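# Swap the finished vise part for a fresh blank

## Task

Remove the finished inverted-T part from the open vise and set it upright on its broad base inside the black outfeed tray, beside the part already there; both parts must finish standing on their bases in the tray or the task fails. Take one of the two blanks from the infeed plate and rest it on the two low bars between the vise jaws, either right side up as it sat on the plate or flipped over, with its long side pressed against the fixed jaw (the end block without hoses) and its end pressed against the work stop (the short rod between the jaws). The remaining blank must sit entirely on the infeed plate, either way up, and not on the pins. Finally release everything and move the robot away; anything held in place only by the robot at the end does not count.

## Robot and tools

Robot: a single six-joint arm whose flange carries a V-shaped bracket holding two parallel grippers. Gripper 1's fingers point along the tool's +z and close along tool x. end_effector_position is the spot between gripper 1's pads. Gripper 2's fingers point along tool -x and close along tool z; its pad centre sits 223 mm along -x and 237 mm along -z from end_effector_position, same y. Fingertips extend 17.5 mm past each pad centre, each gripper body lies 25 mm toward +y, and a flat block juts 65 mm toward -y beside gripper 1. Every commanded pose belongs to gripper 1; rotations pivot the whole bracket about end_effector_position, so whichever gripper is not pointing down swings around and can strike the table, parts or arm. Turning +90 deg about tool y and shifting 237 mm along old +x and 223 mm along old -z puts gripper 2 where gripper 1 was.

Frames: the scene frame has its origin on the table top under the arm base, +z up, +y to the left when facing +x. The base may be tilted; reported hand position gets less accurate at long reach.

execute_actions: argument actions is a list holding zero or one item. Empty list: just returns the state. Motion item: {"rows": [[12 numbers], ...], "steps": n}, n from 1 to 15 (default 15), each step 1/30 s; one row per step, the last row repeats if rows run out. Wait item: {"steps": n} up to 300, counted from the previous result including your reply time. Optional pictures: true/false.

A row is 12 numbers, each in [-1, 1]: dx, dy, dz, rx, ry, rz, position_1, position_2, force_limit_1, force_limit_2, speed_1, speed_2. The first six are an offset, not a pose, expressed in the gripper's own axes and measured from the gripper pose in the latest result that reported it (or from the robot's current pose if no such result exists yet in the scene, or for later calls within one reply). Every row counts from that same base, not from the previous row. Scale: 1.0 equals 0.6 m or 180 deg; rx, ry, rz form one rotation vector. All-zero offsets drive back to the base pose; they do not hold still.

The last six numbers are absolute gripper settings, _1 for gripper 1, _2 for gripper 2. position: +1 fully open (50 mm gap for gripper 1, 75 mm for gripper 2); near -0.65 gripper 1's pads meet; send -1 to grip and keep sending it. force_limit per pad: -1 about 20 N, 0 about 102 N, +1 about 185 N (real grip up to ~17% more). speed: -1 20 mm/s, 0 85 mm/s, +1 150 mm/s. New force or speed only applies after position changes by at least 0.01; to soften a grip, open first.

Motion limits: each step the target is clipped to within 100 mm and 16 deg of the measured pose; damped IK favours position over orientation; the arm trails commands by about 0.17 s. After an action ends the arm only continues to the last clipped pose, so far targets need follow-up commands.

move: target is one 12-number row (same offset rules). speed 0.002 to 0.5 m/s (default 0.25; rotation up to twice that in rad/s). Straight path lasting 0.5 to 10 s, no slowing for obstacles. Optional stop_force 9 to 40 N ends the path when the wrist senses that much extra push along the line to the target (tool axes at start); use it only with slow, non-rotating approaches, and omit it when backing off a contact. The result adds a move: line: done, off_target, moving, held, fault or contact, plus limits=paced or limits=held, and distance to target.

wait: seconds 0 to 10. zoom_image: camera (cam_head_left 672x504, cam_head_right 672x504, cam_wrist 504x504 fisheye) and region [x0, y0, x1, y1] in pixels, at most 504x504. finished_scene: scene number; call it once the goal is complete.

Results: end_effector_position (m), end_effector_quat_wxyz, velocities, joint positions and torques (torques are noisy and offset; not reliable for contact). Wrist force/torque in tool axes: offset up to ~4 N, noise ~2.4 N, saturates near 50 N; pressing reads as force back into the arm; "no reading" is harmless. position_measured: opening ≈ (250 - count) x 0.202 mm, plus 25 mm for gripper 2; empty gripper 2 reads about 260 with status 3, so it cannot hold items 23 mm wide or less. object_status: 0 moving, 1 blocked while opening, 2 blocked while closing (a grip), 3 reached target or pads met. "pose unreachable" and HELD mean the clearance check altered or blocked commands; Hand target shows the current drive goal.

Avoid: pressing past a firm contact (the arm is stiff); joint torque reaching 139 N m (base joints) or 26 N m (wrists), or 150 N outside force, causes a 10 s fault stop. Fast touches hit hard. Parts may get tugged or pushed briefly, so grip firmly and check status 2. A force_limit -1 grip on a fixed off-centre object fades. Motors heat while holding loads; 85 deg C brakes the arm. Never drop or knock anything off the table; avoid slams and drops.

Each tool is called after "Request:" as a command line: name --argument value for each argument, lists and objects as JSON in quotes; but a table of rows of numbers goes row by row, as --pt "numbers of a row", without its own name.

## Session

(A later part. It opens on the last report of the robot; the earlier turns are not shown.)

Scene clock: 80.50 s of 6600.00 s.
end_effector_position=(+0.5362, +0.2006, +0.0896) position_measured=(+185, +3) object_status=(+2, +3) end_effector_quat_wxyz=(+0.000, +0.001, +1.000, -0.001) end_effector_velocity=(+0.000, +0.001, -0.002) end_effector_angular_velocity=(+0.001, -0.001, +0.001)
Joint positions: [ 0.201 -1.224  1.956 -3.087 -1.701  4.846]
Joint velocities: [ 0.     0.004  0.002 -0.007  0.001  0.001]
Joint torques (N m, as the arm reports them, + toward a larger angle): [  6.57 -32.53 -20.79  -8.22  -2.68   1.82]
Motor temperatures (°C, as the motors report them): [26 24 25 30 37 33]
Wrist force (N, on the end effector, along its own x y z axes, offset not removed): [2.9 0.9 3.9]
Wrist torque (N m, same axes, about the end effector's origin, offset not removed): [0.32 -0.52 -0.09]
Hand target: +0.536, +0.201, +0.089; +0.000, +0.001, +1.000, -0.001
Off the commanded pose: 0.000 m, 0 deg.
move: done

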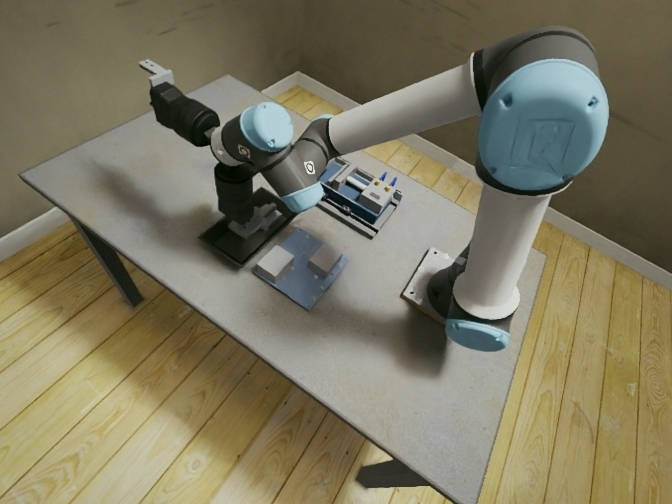

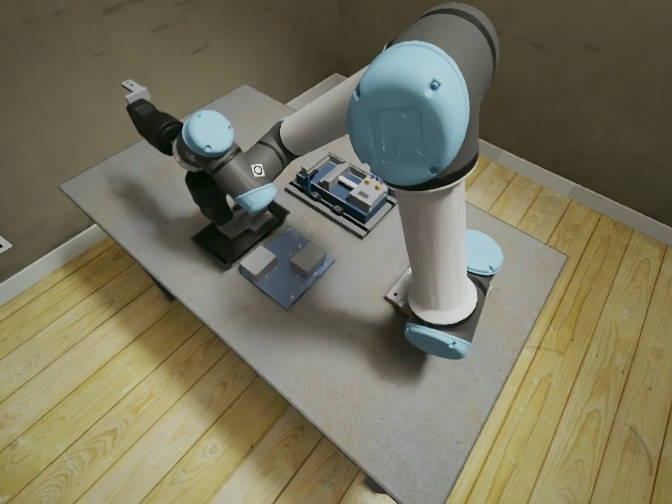

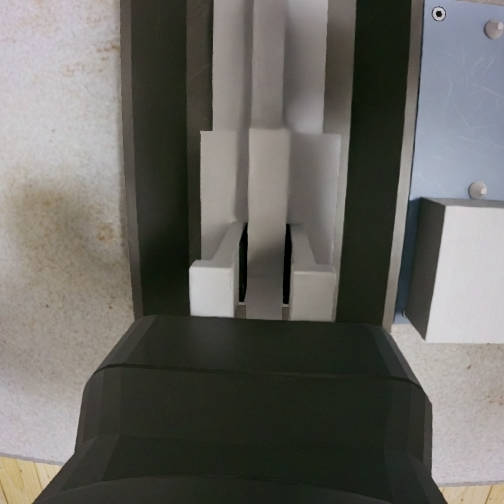

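Request:
move --target '[0,0.06,0.02,0,0,0,-1,1,0,0,0,0]' --speed 0.1

Scene clock: 84.33 s of 6600.00 s.
end_effector_position=(+0.5363, +0.2363, +0.0777) position_measured=(+185, +3) object_status=(+2, +3) end_effector_quat_wxyz=(+0.000, +0.001, +1.000, -0.001) end_effector_velocity=(-0.001, +0.004, -0.001) end_effector_angular_velocity=(+0.001, +0.001, +0.004)
Joint positions: [ 0.269 -1.175  1.918 -3.092 -1.748  4.895]
Joint velocities: [ 0.007  0.003 -0.002  0.    -0.002  0.003]
Joint torques (N m, as the arm reports them, + toward a larger angle): [  6.36 -36.92 -35.33  -4.76  -2.67   1.58]
Motor temperatures (°C, as the motors report them): [26 24 25 30 37 33]
Wrist force (N, on the end effector, along its own x y z axes, offset not removed): [2.3 0.9 2.7]
Wrist torque (N m, same axes, about the end effector's origin, offset not removed): [0.18 -0.46 -0.04]
Hand target: +0.536, +0.237, +0.078; +0.000, +0.001, +1.000, -0.001
Off the commanded pose: 0.000 m, 0 deg.
move: done

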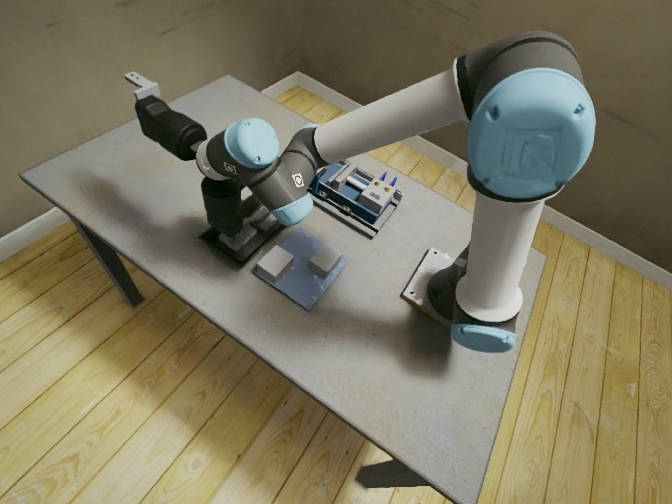

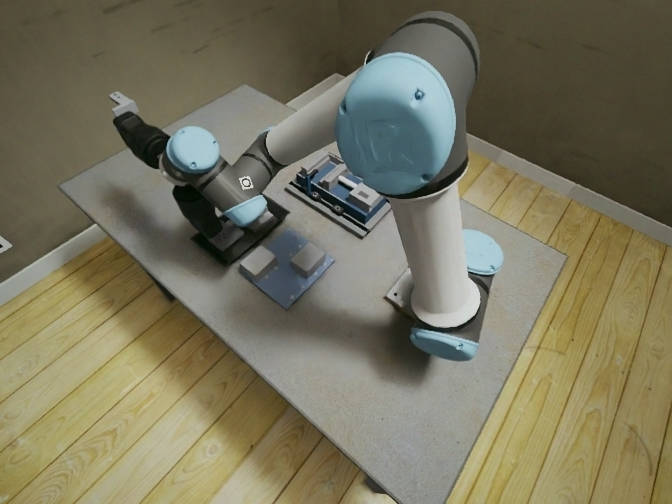

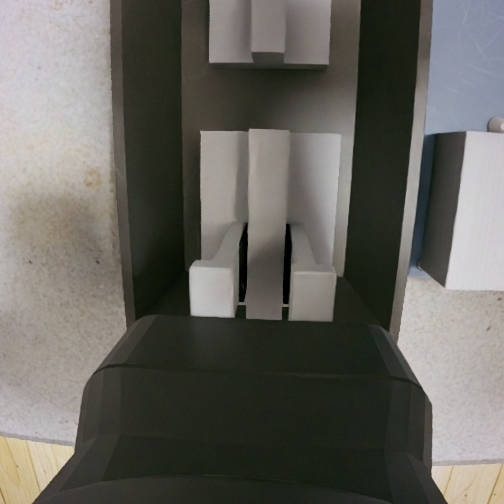

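Too far; back 20 mm, then lower.

Request:
move --target '[0,-0.033,0.02,0,0,0,-1,1,0,0,0,0]' --speed 0.1

Request:
move --target '[0,0,0.08,0,0,0,-1,1,0,0,0,0]' --speed 0.006 --stop_force 9

Request:
move --target '[0,0,-0.002,0,0,0,0.3,1,0,0,0,0]'

Request:
move --target '[0,0,-0.15,0,0,0,1,1,0,0,0,0]'

Request:
move --target '[0.17,-0.03,0,0,0,0,1,1,0,0,0,0]'

Scene clock: 94.90 s of 6600.00 s.
end_effector_position=(+0.5362, +0.2168, +0.0659) position_measured=(+185, +3) object_status=(+2, +3) end_effector_quat_wxyz=(+0.000, +0.001, +1.000, -0.001) end_effector_velocity=(+0.001, -0.003, -0.001) end_effector_angular_velocity=(+0.000, +0.000, -0.002)
Joint positions: [ 0.232 -1.17   1.954 -3.137 -1.723  4.869]
Joint velocities: [-0.006  0.     0.002 -0.002  0.003 -0.003]
Joint torques (N m, as the arm reports them, + toward a larger angle): [ -7.41 -34.19 -19.25  -8.11   1.81  -1.62]
Motor temperatures (°C, as the motors report them): [26 24 25 30 37 33]
Wrist force (N, on the end effector, along its own x y z axes, offset not removed): [2.3 2.5 2.9]
Wrist torque (N m, same axes, about the end effector's origin, offset not removed): [0.59 -0.42 -0.10]
Hand target: +0.536, +0.217, +0.066; +0.000, +0.001, +1.000, -0.001
Off the commanded pose: 0.000 m, 0 deg.
After step 90, 6.70 s passed at rest.
move: done

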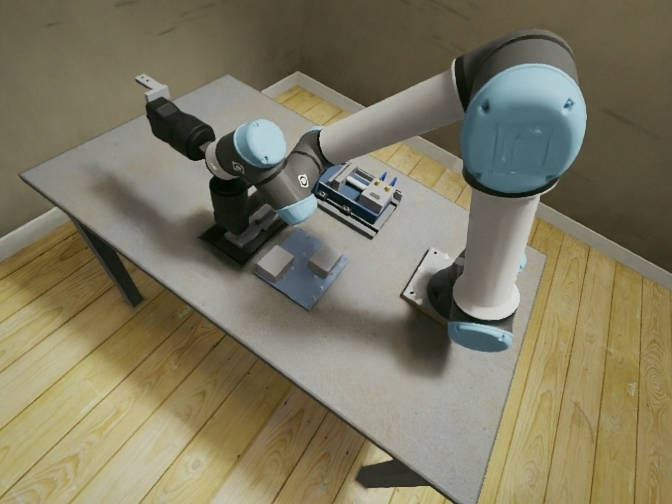

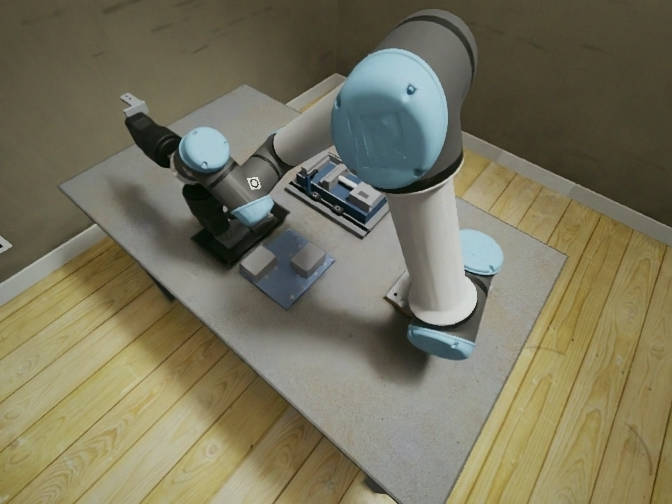

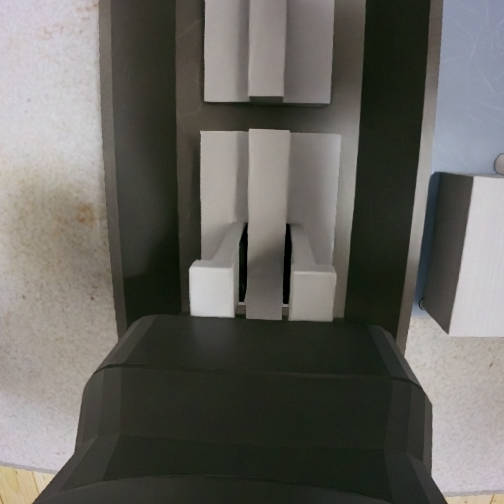

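Scene clock: 98.93 s of 6600.00 s.
end_effector_position=(+0.5363, +0.2168, +0.0440) position_measured=(+185, +3) object_status=(+2, +3) end_effector_quat_wxyz=(+0.000, +0.001, +1.000, -0.001) end_effector_velocity=(-0.002, +0.000, +0.001) end_effector_angular_velocity=(-0.001, +0.005, +0.001)
Joint positions: [ 0.232 -1.129  1.968 -3.191 -1.723  4.869]
Joint velocities: [ 0.001 -0.003  0.     0.008 -0.     0.   ]
Joint torques (N m, as the arm reports them, + toward a larger angle): [  6.39 -46.69 -14.     0.1   -0.55   2.19]
Motor temperatures (°C, as the motors report them): [26 24 25 30 37 33]
Wrist force (N, on the end effector, along its own x y z axes, offset not removed): [-3.1 0.1 -28.7]
Wrist torque (N m, same axes, about the end effector's origin, offset not removed): [-0.30 -0.38 -0.16]
Hand target: +0.536, +0.217, +0.044; +0.000, +0.001, +1.000, -0.001
Off the commanded pose: 0.026 m, 0 deg.
move: contact

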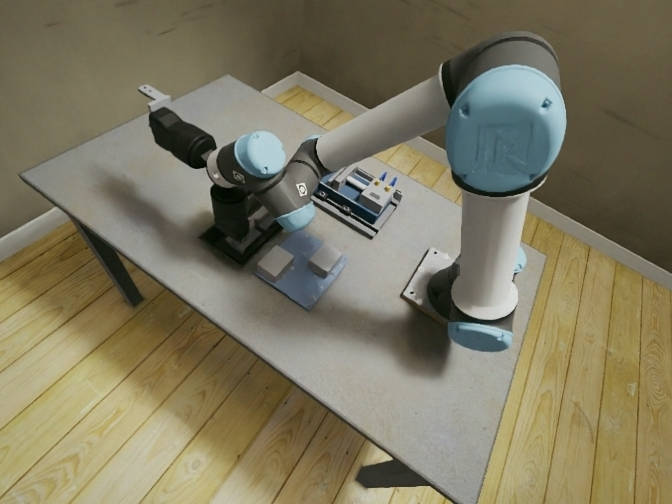

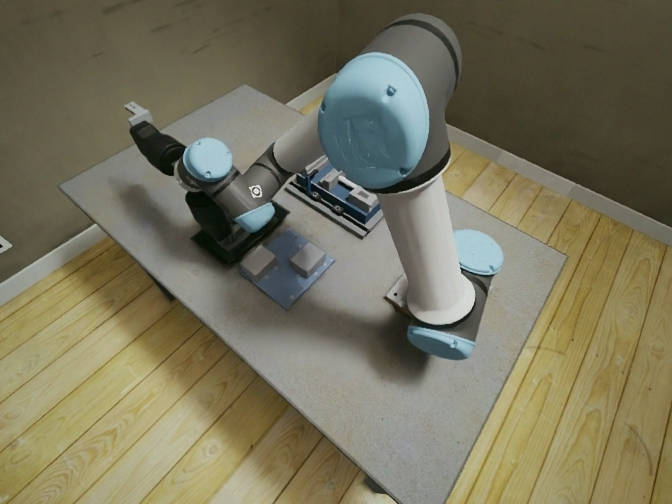

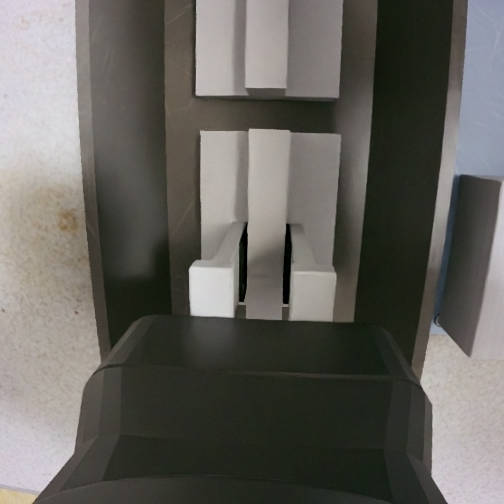

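Scene clock: 99.63 s of 6600.00 s.
end_effector_position=(+0.5362, +0.2167, +0.0451) position_measured=(+107, +3) object_status=(+3, +3) end_effector_quat_wxyz=(+0.000, +0.001, +1.000, -0.001) end_effector_velocity=(+0.000, +0.000, +0.001) end_effector_angular_velocity=(+0.002, +0.000, +0.000)
Joint positions: [ 0.232 -1.131  1.967 -3.189 -1.723  4.869]
Joint velocities: [-0.001 -0.001 -0.001  0.002  0.002  0.   ]
Joint torques (N m, as the arm reports them, + toward a larger angle): [  3.62 -63.14 -31.49  -4.58  -0.49   1.65]
Motor temperatures (°C, as the motors report them): [26 24 25 30 37 33]
Wrist force (N, on the end effector, along its own x y z axes, offset not removed): [2.8 1.3 -0.5]
Wrist torque (N m, same axes, about the end effector's origin, offset not removed): [0.26 -0.57 -0.10]
Hand target: +0.536, +0.217, +0.045; +0.000, +0.001, +1.000, -0.001
Off the commanded pose: 0.000 m, 0 deg.
move: done

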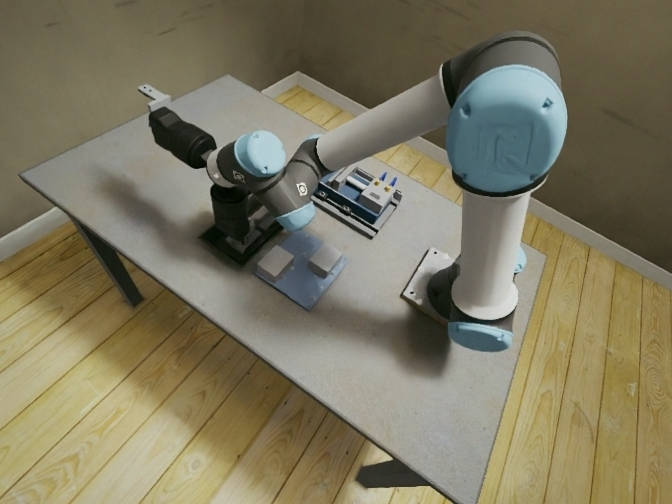

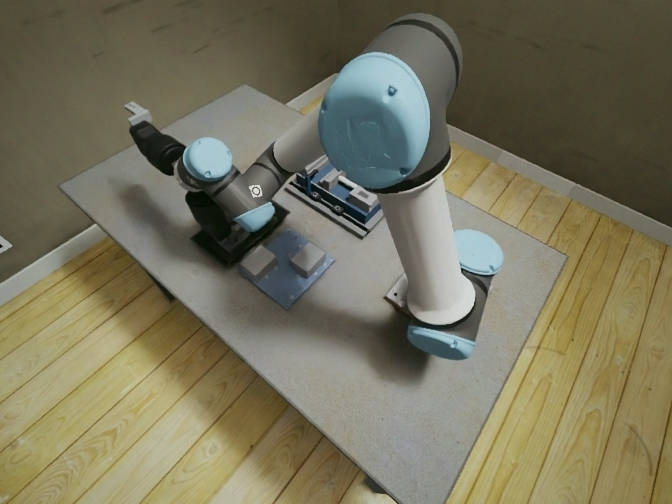

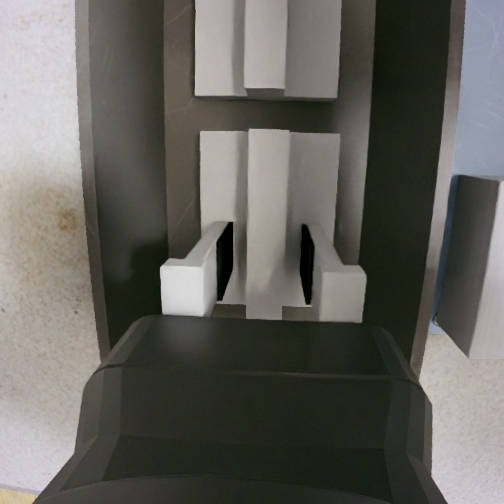

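Scene clock: 100.67 s of 6600.00 s.
end_effector_position=(+0.5362, +0.2168, +0.1348) position_measured=(+3, +3) object_status=(+3, +3) end_effector_quat_wxyz=(+0.000, +0.001, +1.000, -0.001) end_effector_velocity=(-0.000, -0.001, +0.002) end_effector_angular_velocity=(+0.000, +0.001, -0.001)
Joint positions: [ 0.232 -1.282  1.89  -2.961 -1.722  4.868]
Joint velocities: [-0.002 -0.003 -0.001  0.006  0.002 -0.001]
Joint torques (N m, as the arm reports them, + toward a larger angle): [ -7.4  -59.86 -37.26  -4.39   1.67   1.78]
Motor temperatures (°C, as the motors report them): [26 24 25 30 37 33]
Wrist force (N, on the end effector, along its own x y z axes, offset not removed): [1.9 2.0 -0.5]
Wrist torque (N m, same axes, about the end effector's origin, offset not removed): [0.44 -0.28 -0.07]
Hand target: +0.536, +0.217, +0.135; +0.000, +0.001, +1.000, -0.001
Off the commanded pose: 0.000 m, 0 deg.
move: done

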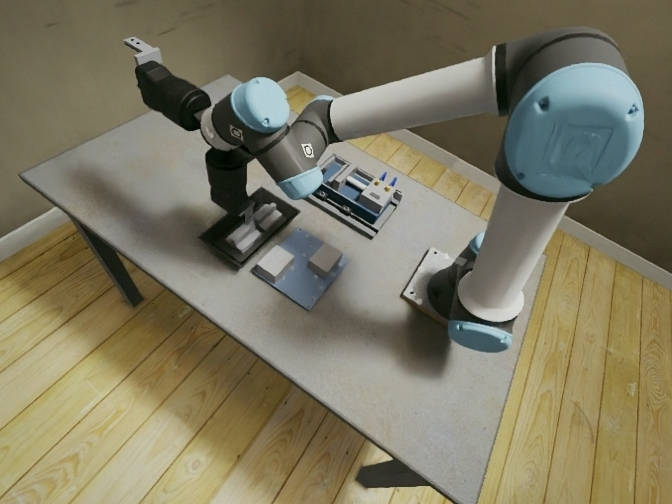

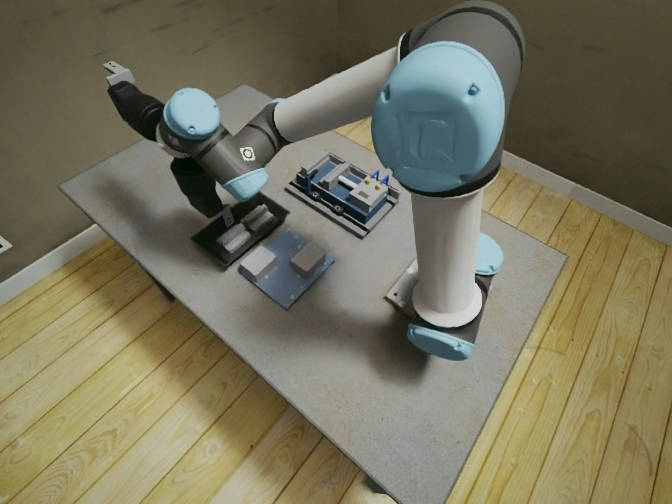

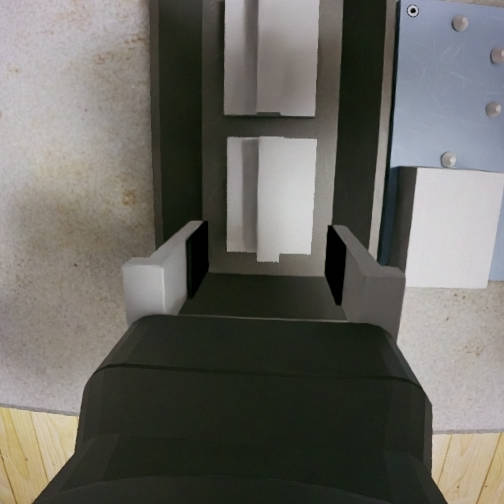

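Scene clock: 101.77 s of 6600.00 s.
end_effector_position=(+0.4344, +0.1990, +0.1346) position_measured=(+3, +3) object_status=(+3, +3) end_effector_quat_wxyz=(+0.000, +0.001, +1.000, -0.001) end_effector_velocity=(-0.002, +0.001, +0.001) end_effector_angular_velocity=(+0.000, -0.001, +0.004)
Joint positions: [ 0.242 -1.495  2.159 -3.015 -1.73   4.876]
Joint velocities: [ 0.002 -0.006  0.004  0.001  0.001 -0.001]
Joint torques (N m, as the arm reports them, + toward a larger angle): [  1.91 -47.53 -18.97  -4.78   1.58   1.9 ]
Motor temperatures (°C, as the motors report them): [26 24 25 30 37 33]
Wrist force (N, on the end effector, along its own x y z axes, offset not removed): [3.3 0.9 1.1]
Wrist torque (N m, same axes, about the end effector's origin, offset not removed): [0.32 -0.56 -0.07]
Hand target: +0.434, +0.199, +0.135; +0.000, +0.001, +1.000, -0.001
Off the commanded pose: 0.000 m, 0 deg.
move: done

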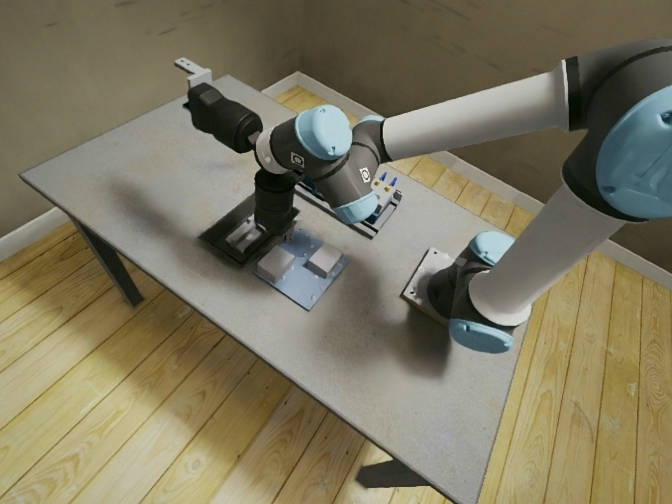

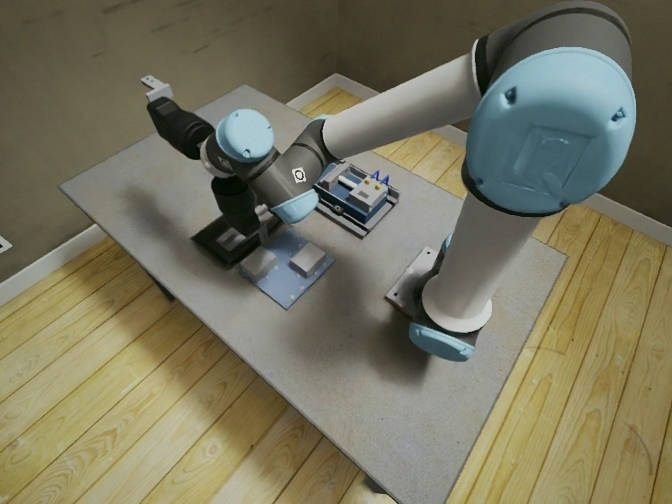

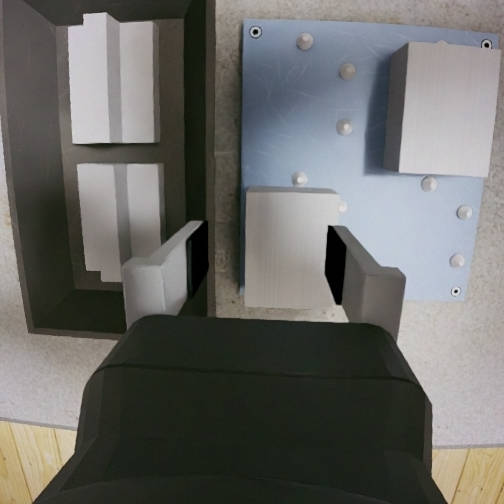

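Request:
move --target '[0.018,0.037,0.115,0,0,0,1,1,0,0,0,0]'

Scene clock: 109.57 s of 6600.00 s.
end_effector_position=(+0.4236, +0.2211, +0.0659) position_measured=(+3, +3) object_status=(+3, +3) end_effector_quat_wxyz=(+0.000, +0.001, +1.000, -0.001) end_effector_velocity=(-0.001, +0.001, -0.003) end_effector_angular_velocity=(-0.001, +0.002, +0.000)
Joint positions: [ 0.301 -1.352  2.225 -3.217 -1.771  4.919]
Joint velocities: [ 0.002  0.007  0.001 -0.005 -0.001  0.001]
Joint torques (N m, as the arm reports them, + toward a larger angle): [  6.37 -21.32 -16.06  -7.94  -2.55   2.15]
Motor temperatures (°C, as the motors report them): [26 24 25 30 37 33]
Wrist force (N, on the end effector, along its own x y z axes, offset not removed): [3.1 0.4 0.1]
Wrist torque (N m, same axes, about the end effector's origin, offset not removed): [0.15 -0.54 -0.06]
Hand target: +0.424, +0.221, +0.066; +0.000, +0.001, +1.000, -0.001
Off the commanded pose: 0.000 m, 0 deg.
After step 90, 3.80 s passed at rest.
move: done

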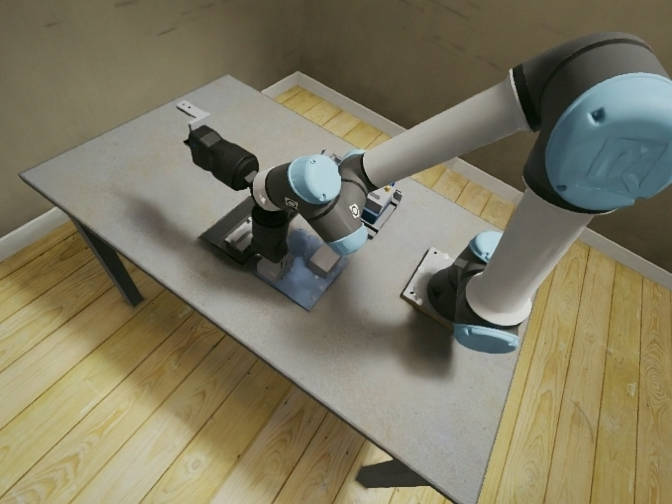

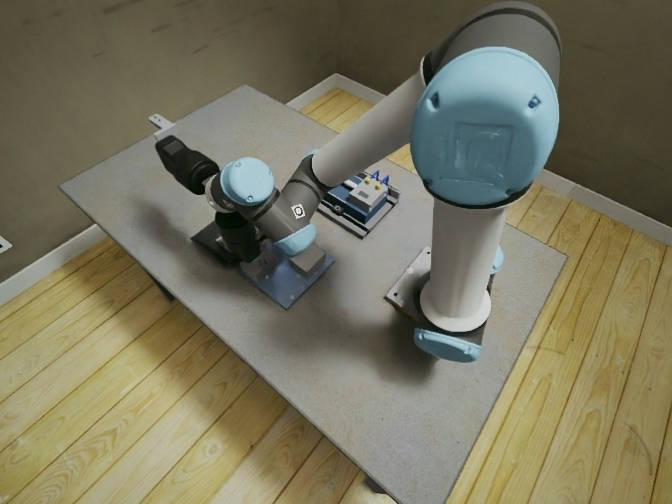

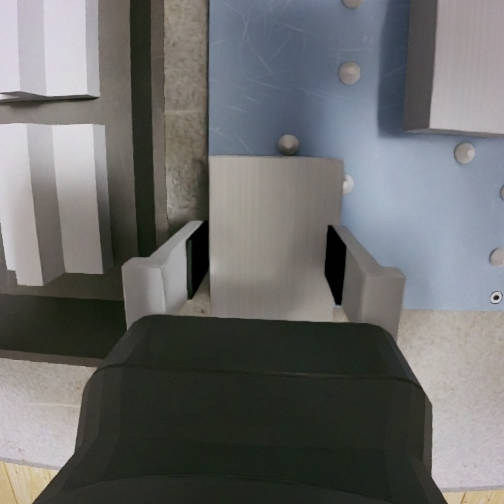

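Request:
move --target '[0.005,0,0,0,0,0,1,1,0,0,0,0]'

Request:
move --target '[0,0,0.033,0,0,0,1,1,0,0,0,0]' --speed 0.008 --stop_force 9

Request:
move --target '[0,0,0,0,0,0,-1,1,0,0,0,0]'

Scene clock: 116.43 s of 6600.00 s.
end_effector_position=(+0.4208, +0.2211, +0.0659) position_measured=(+3, +3) object_status=(+3, +3) end_effector_quat_wxyz=(+0.000, +0.001, +1.000, -0.001) end_effector_velocity=(-0.001, -0.001, -0.000) end_effector_angular_velocity=(-0.001, +0.002, -0.002)
Joint positions: [ 0.303 -1.356  2.232 -3.219 -1.773  4.92 ]
Joint velocities: [-0.001 -0.002  0.003  0.001 -0.001  0.001]
Joint torques (N m, as the arm reports them, + toward a larger angle): [  7.44 -49.33 -15.62  -8.11  -2.61   1.98]
Motor temperatures (°C, as the motors report them): [26 24 25 30 37 33]
Wrist force (N, on the end effector, along its own x y z axes, offset not removed): [3.0 1.6 1.3]
Wrist torque (N m, same axes, about the end effector's origin, offset not removed): [0.40 -0.47 -0.13]
Hand target: +0.421, +0.221, +0.066; +0.000, +0.001, +1.000, -0.001
Off the commanded pose: 0.000 m, 0 deg.
After step 90, 3.17 s passed at rest.
move: done

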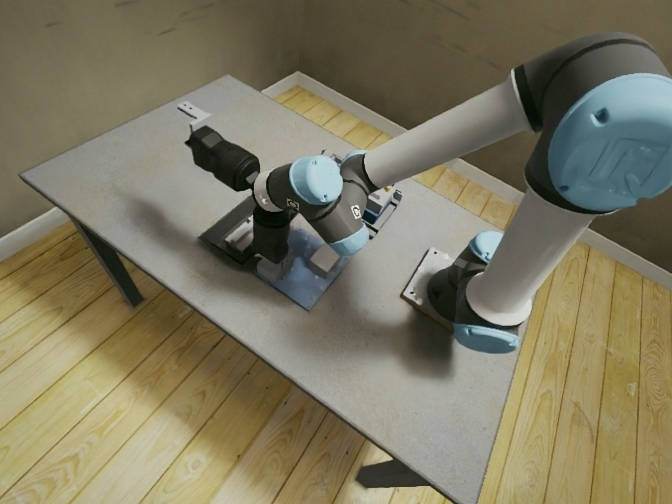

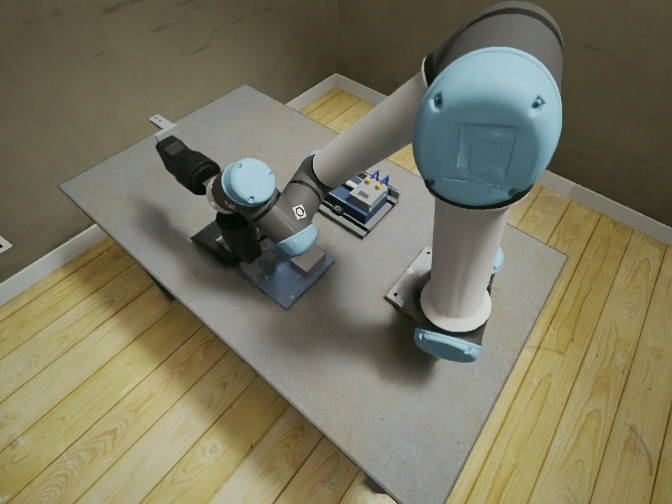

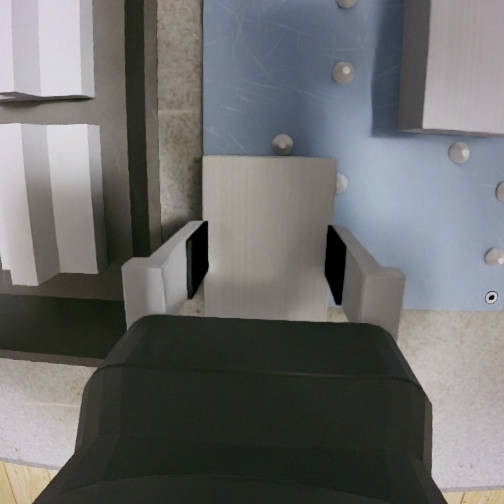

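Scene clock: 117.33 s of 6600.00 s.
end_effector_position=(+0.4208, +0.2211, +0.0617) position_measured=(+3, +3) object_status=(+3, +3) end_effector_quat_wxyz=(+0.000, +0.001, +1.000, -0.001) end_effector_velocity=(-0.003, -0.001, +0.000) end_effector_angular_velocity=(-0.003, +0.010, -0.000)
Joint positions: [ 0.303 -1.347  2.235 -3.232 -1.773  4.92 ]
Joint velocities: [ 0.001 -0.005  0.001  0.015 -0.001  0.   ]
Joint torques (N m, as the arm reports them, + toward a larger angle): [  6.02 -34.04 -13.67   1.86  -0.78   1.84]
Motor temperatures (°C, as the motors report them): [26 24 25 30 37 33]
Wrist force (N, on the end effector, along its own x y z axes, offset not removed): [-6.0 2.6 -37.0]
Wrist torque (N m, same axes, about the end effector's origin, offset not removed): [-0.10 -0.03 -0.03]
Hand target: +0.421, +0.221, +0.062; +0.000, +0.001, +1.000, -0.001
Off the commanded pose: 0.016 m, 0 deg.
move: contact

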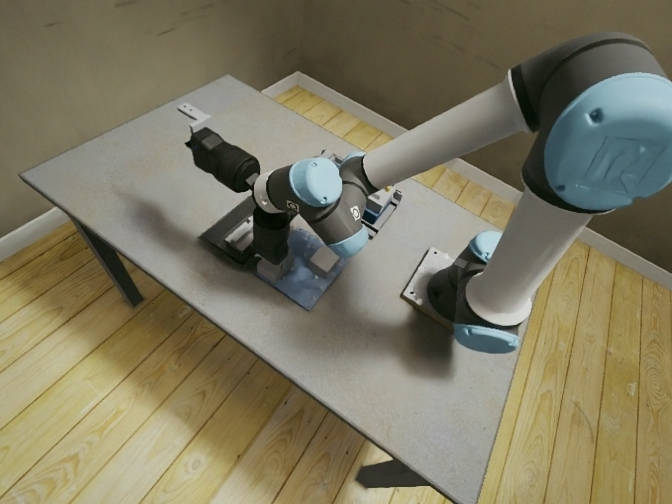

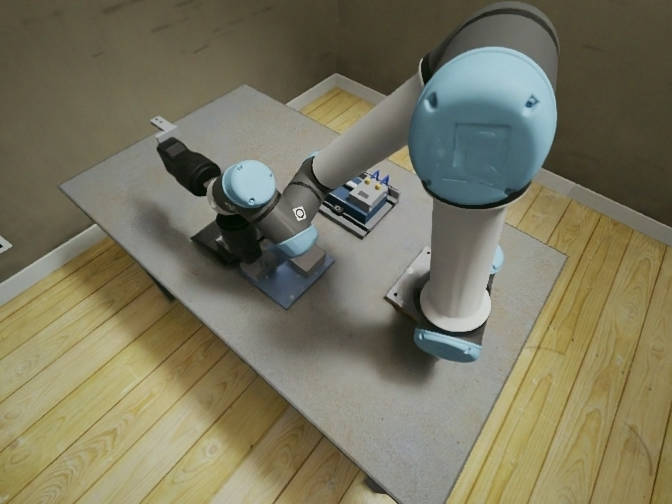

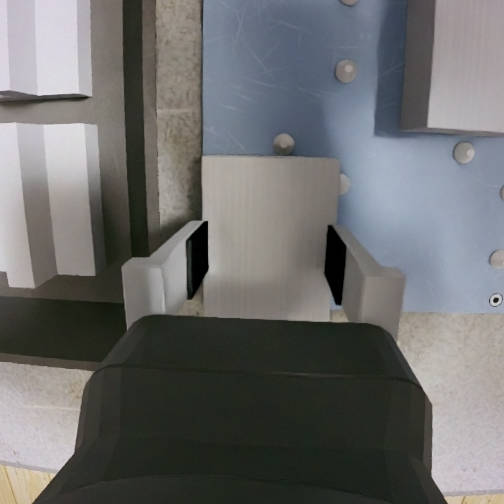

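Scene clock: 118.17 s of 6600.00 s.
end_effector_position=(+0.4208, +0.2211, +0.0617) position_measured=(+253, +3) object_status=(+3, +3) end_effector_quat_wxyz=(+0.000, +0.001, +1.000, -0.001) end_effector_velocity=(+0.001, -0.001, +0.000) end_effector_angular_velocity=(+0.000, -0.003, -0.001)
Joint positions: [ 0.303 -1.347  2.235 -3.232 -1.773  4.92 ]
Joint velocities: [-0.002  0.     0.    -0.003  0.    -0.001]
Joint torques (N m, as the arm reports them, + toward a larger angle): [ 4.27 -3.18 -9.87 -3.08 -0.16  1.9 ]
Motor temperatures (°C, as the motors report them): [26 24 25 30 37 33]
Wrist force (N, on the end effector, along its own x y z axes, offset not removed): [3.5 0.9 -39.1]
Wrist torque (N m, same axes, about the end effector's origin, offset not removed): [-0.06 -0.41 -0.05]
Hand target: +0.421, +0.221, +0.062; +0.000, +0.001, +1.000, -0.001
Off the commanded pose: 0.000 m, 0 deg.
move: done

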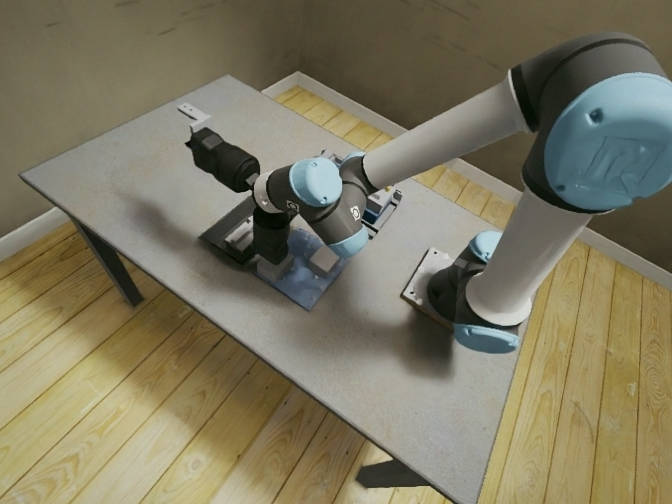

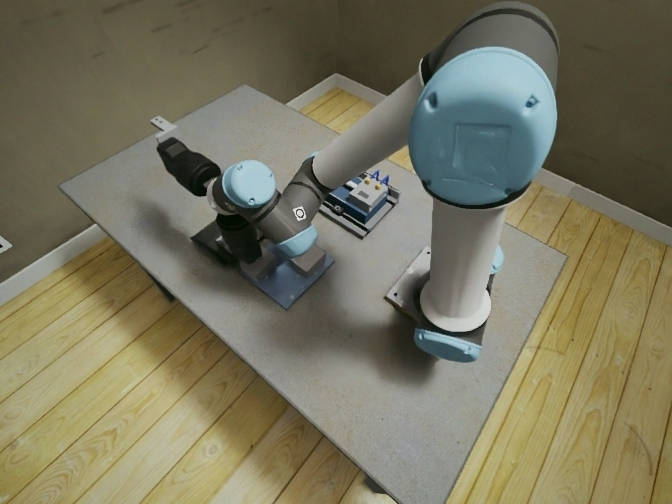

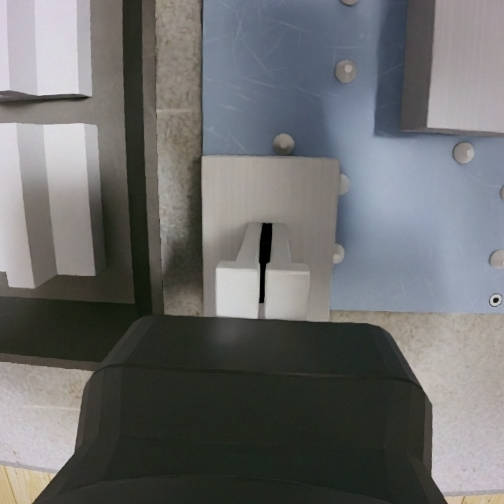

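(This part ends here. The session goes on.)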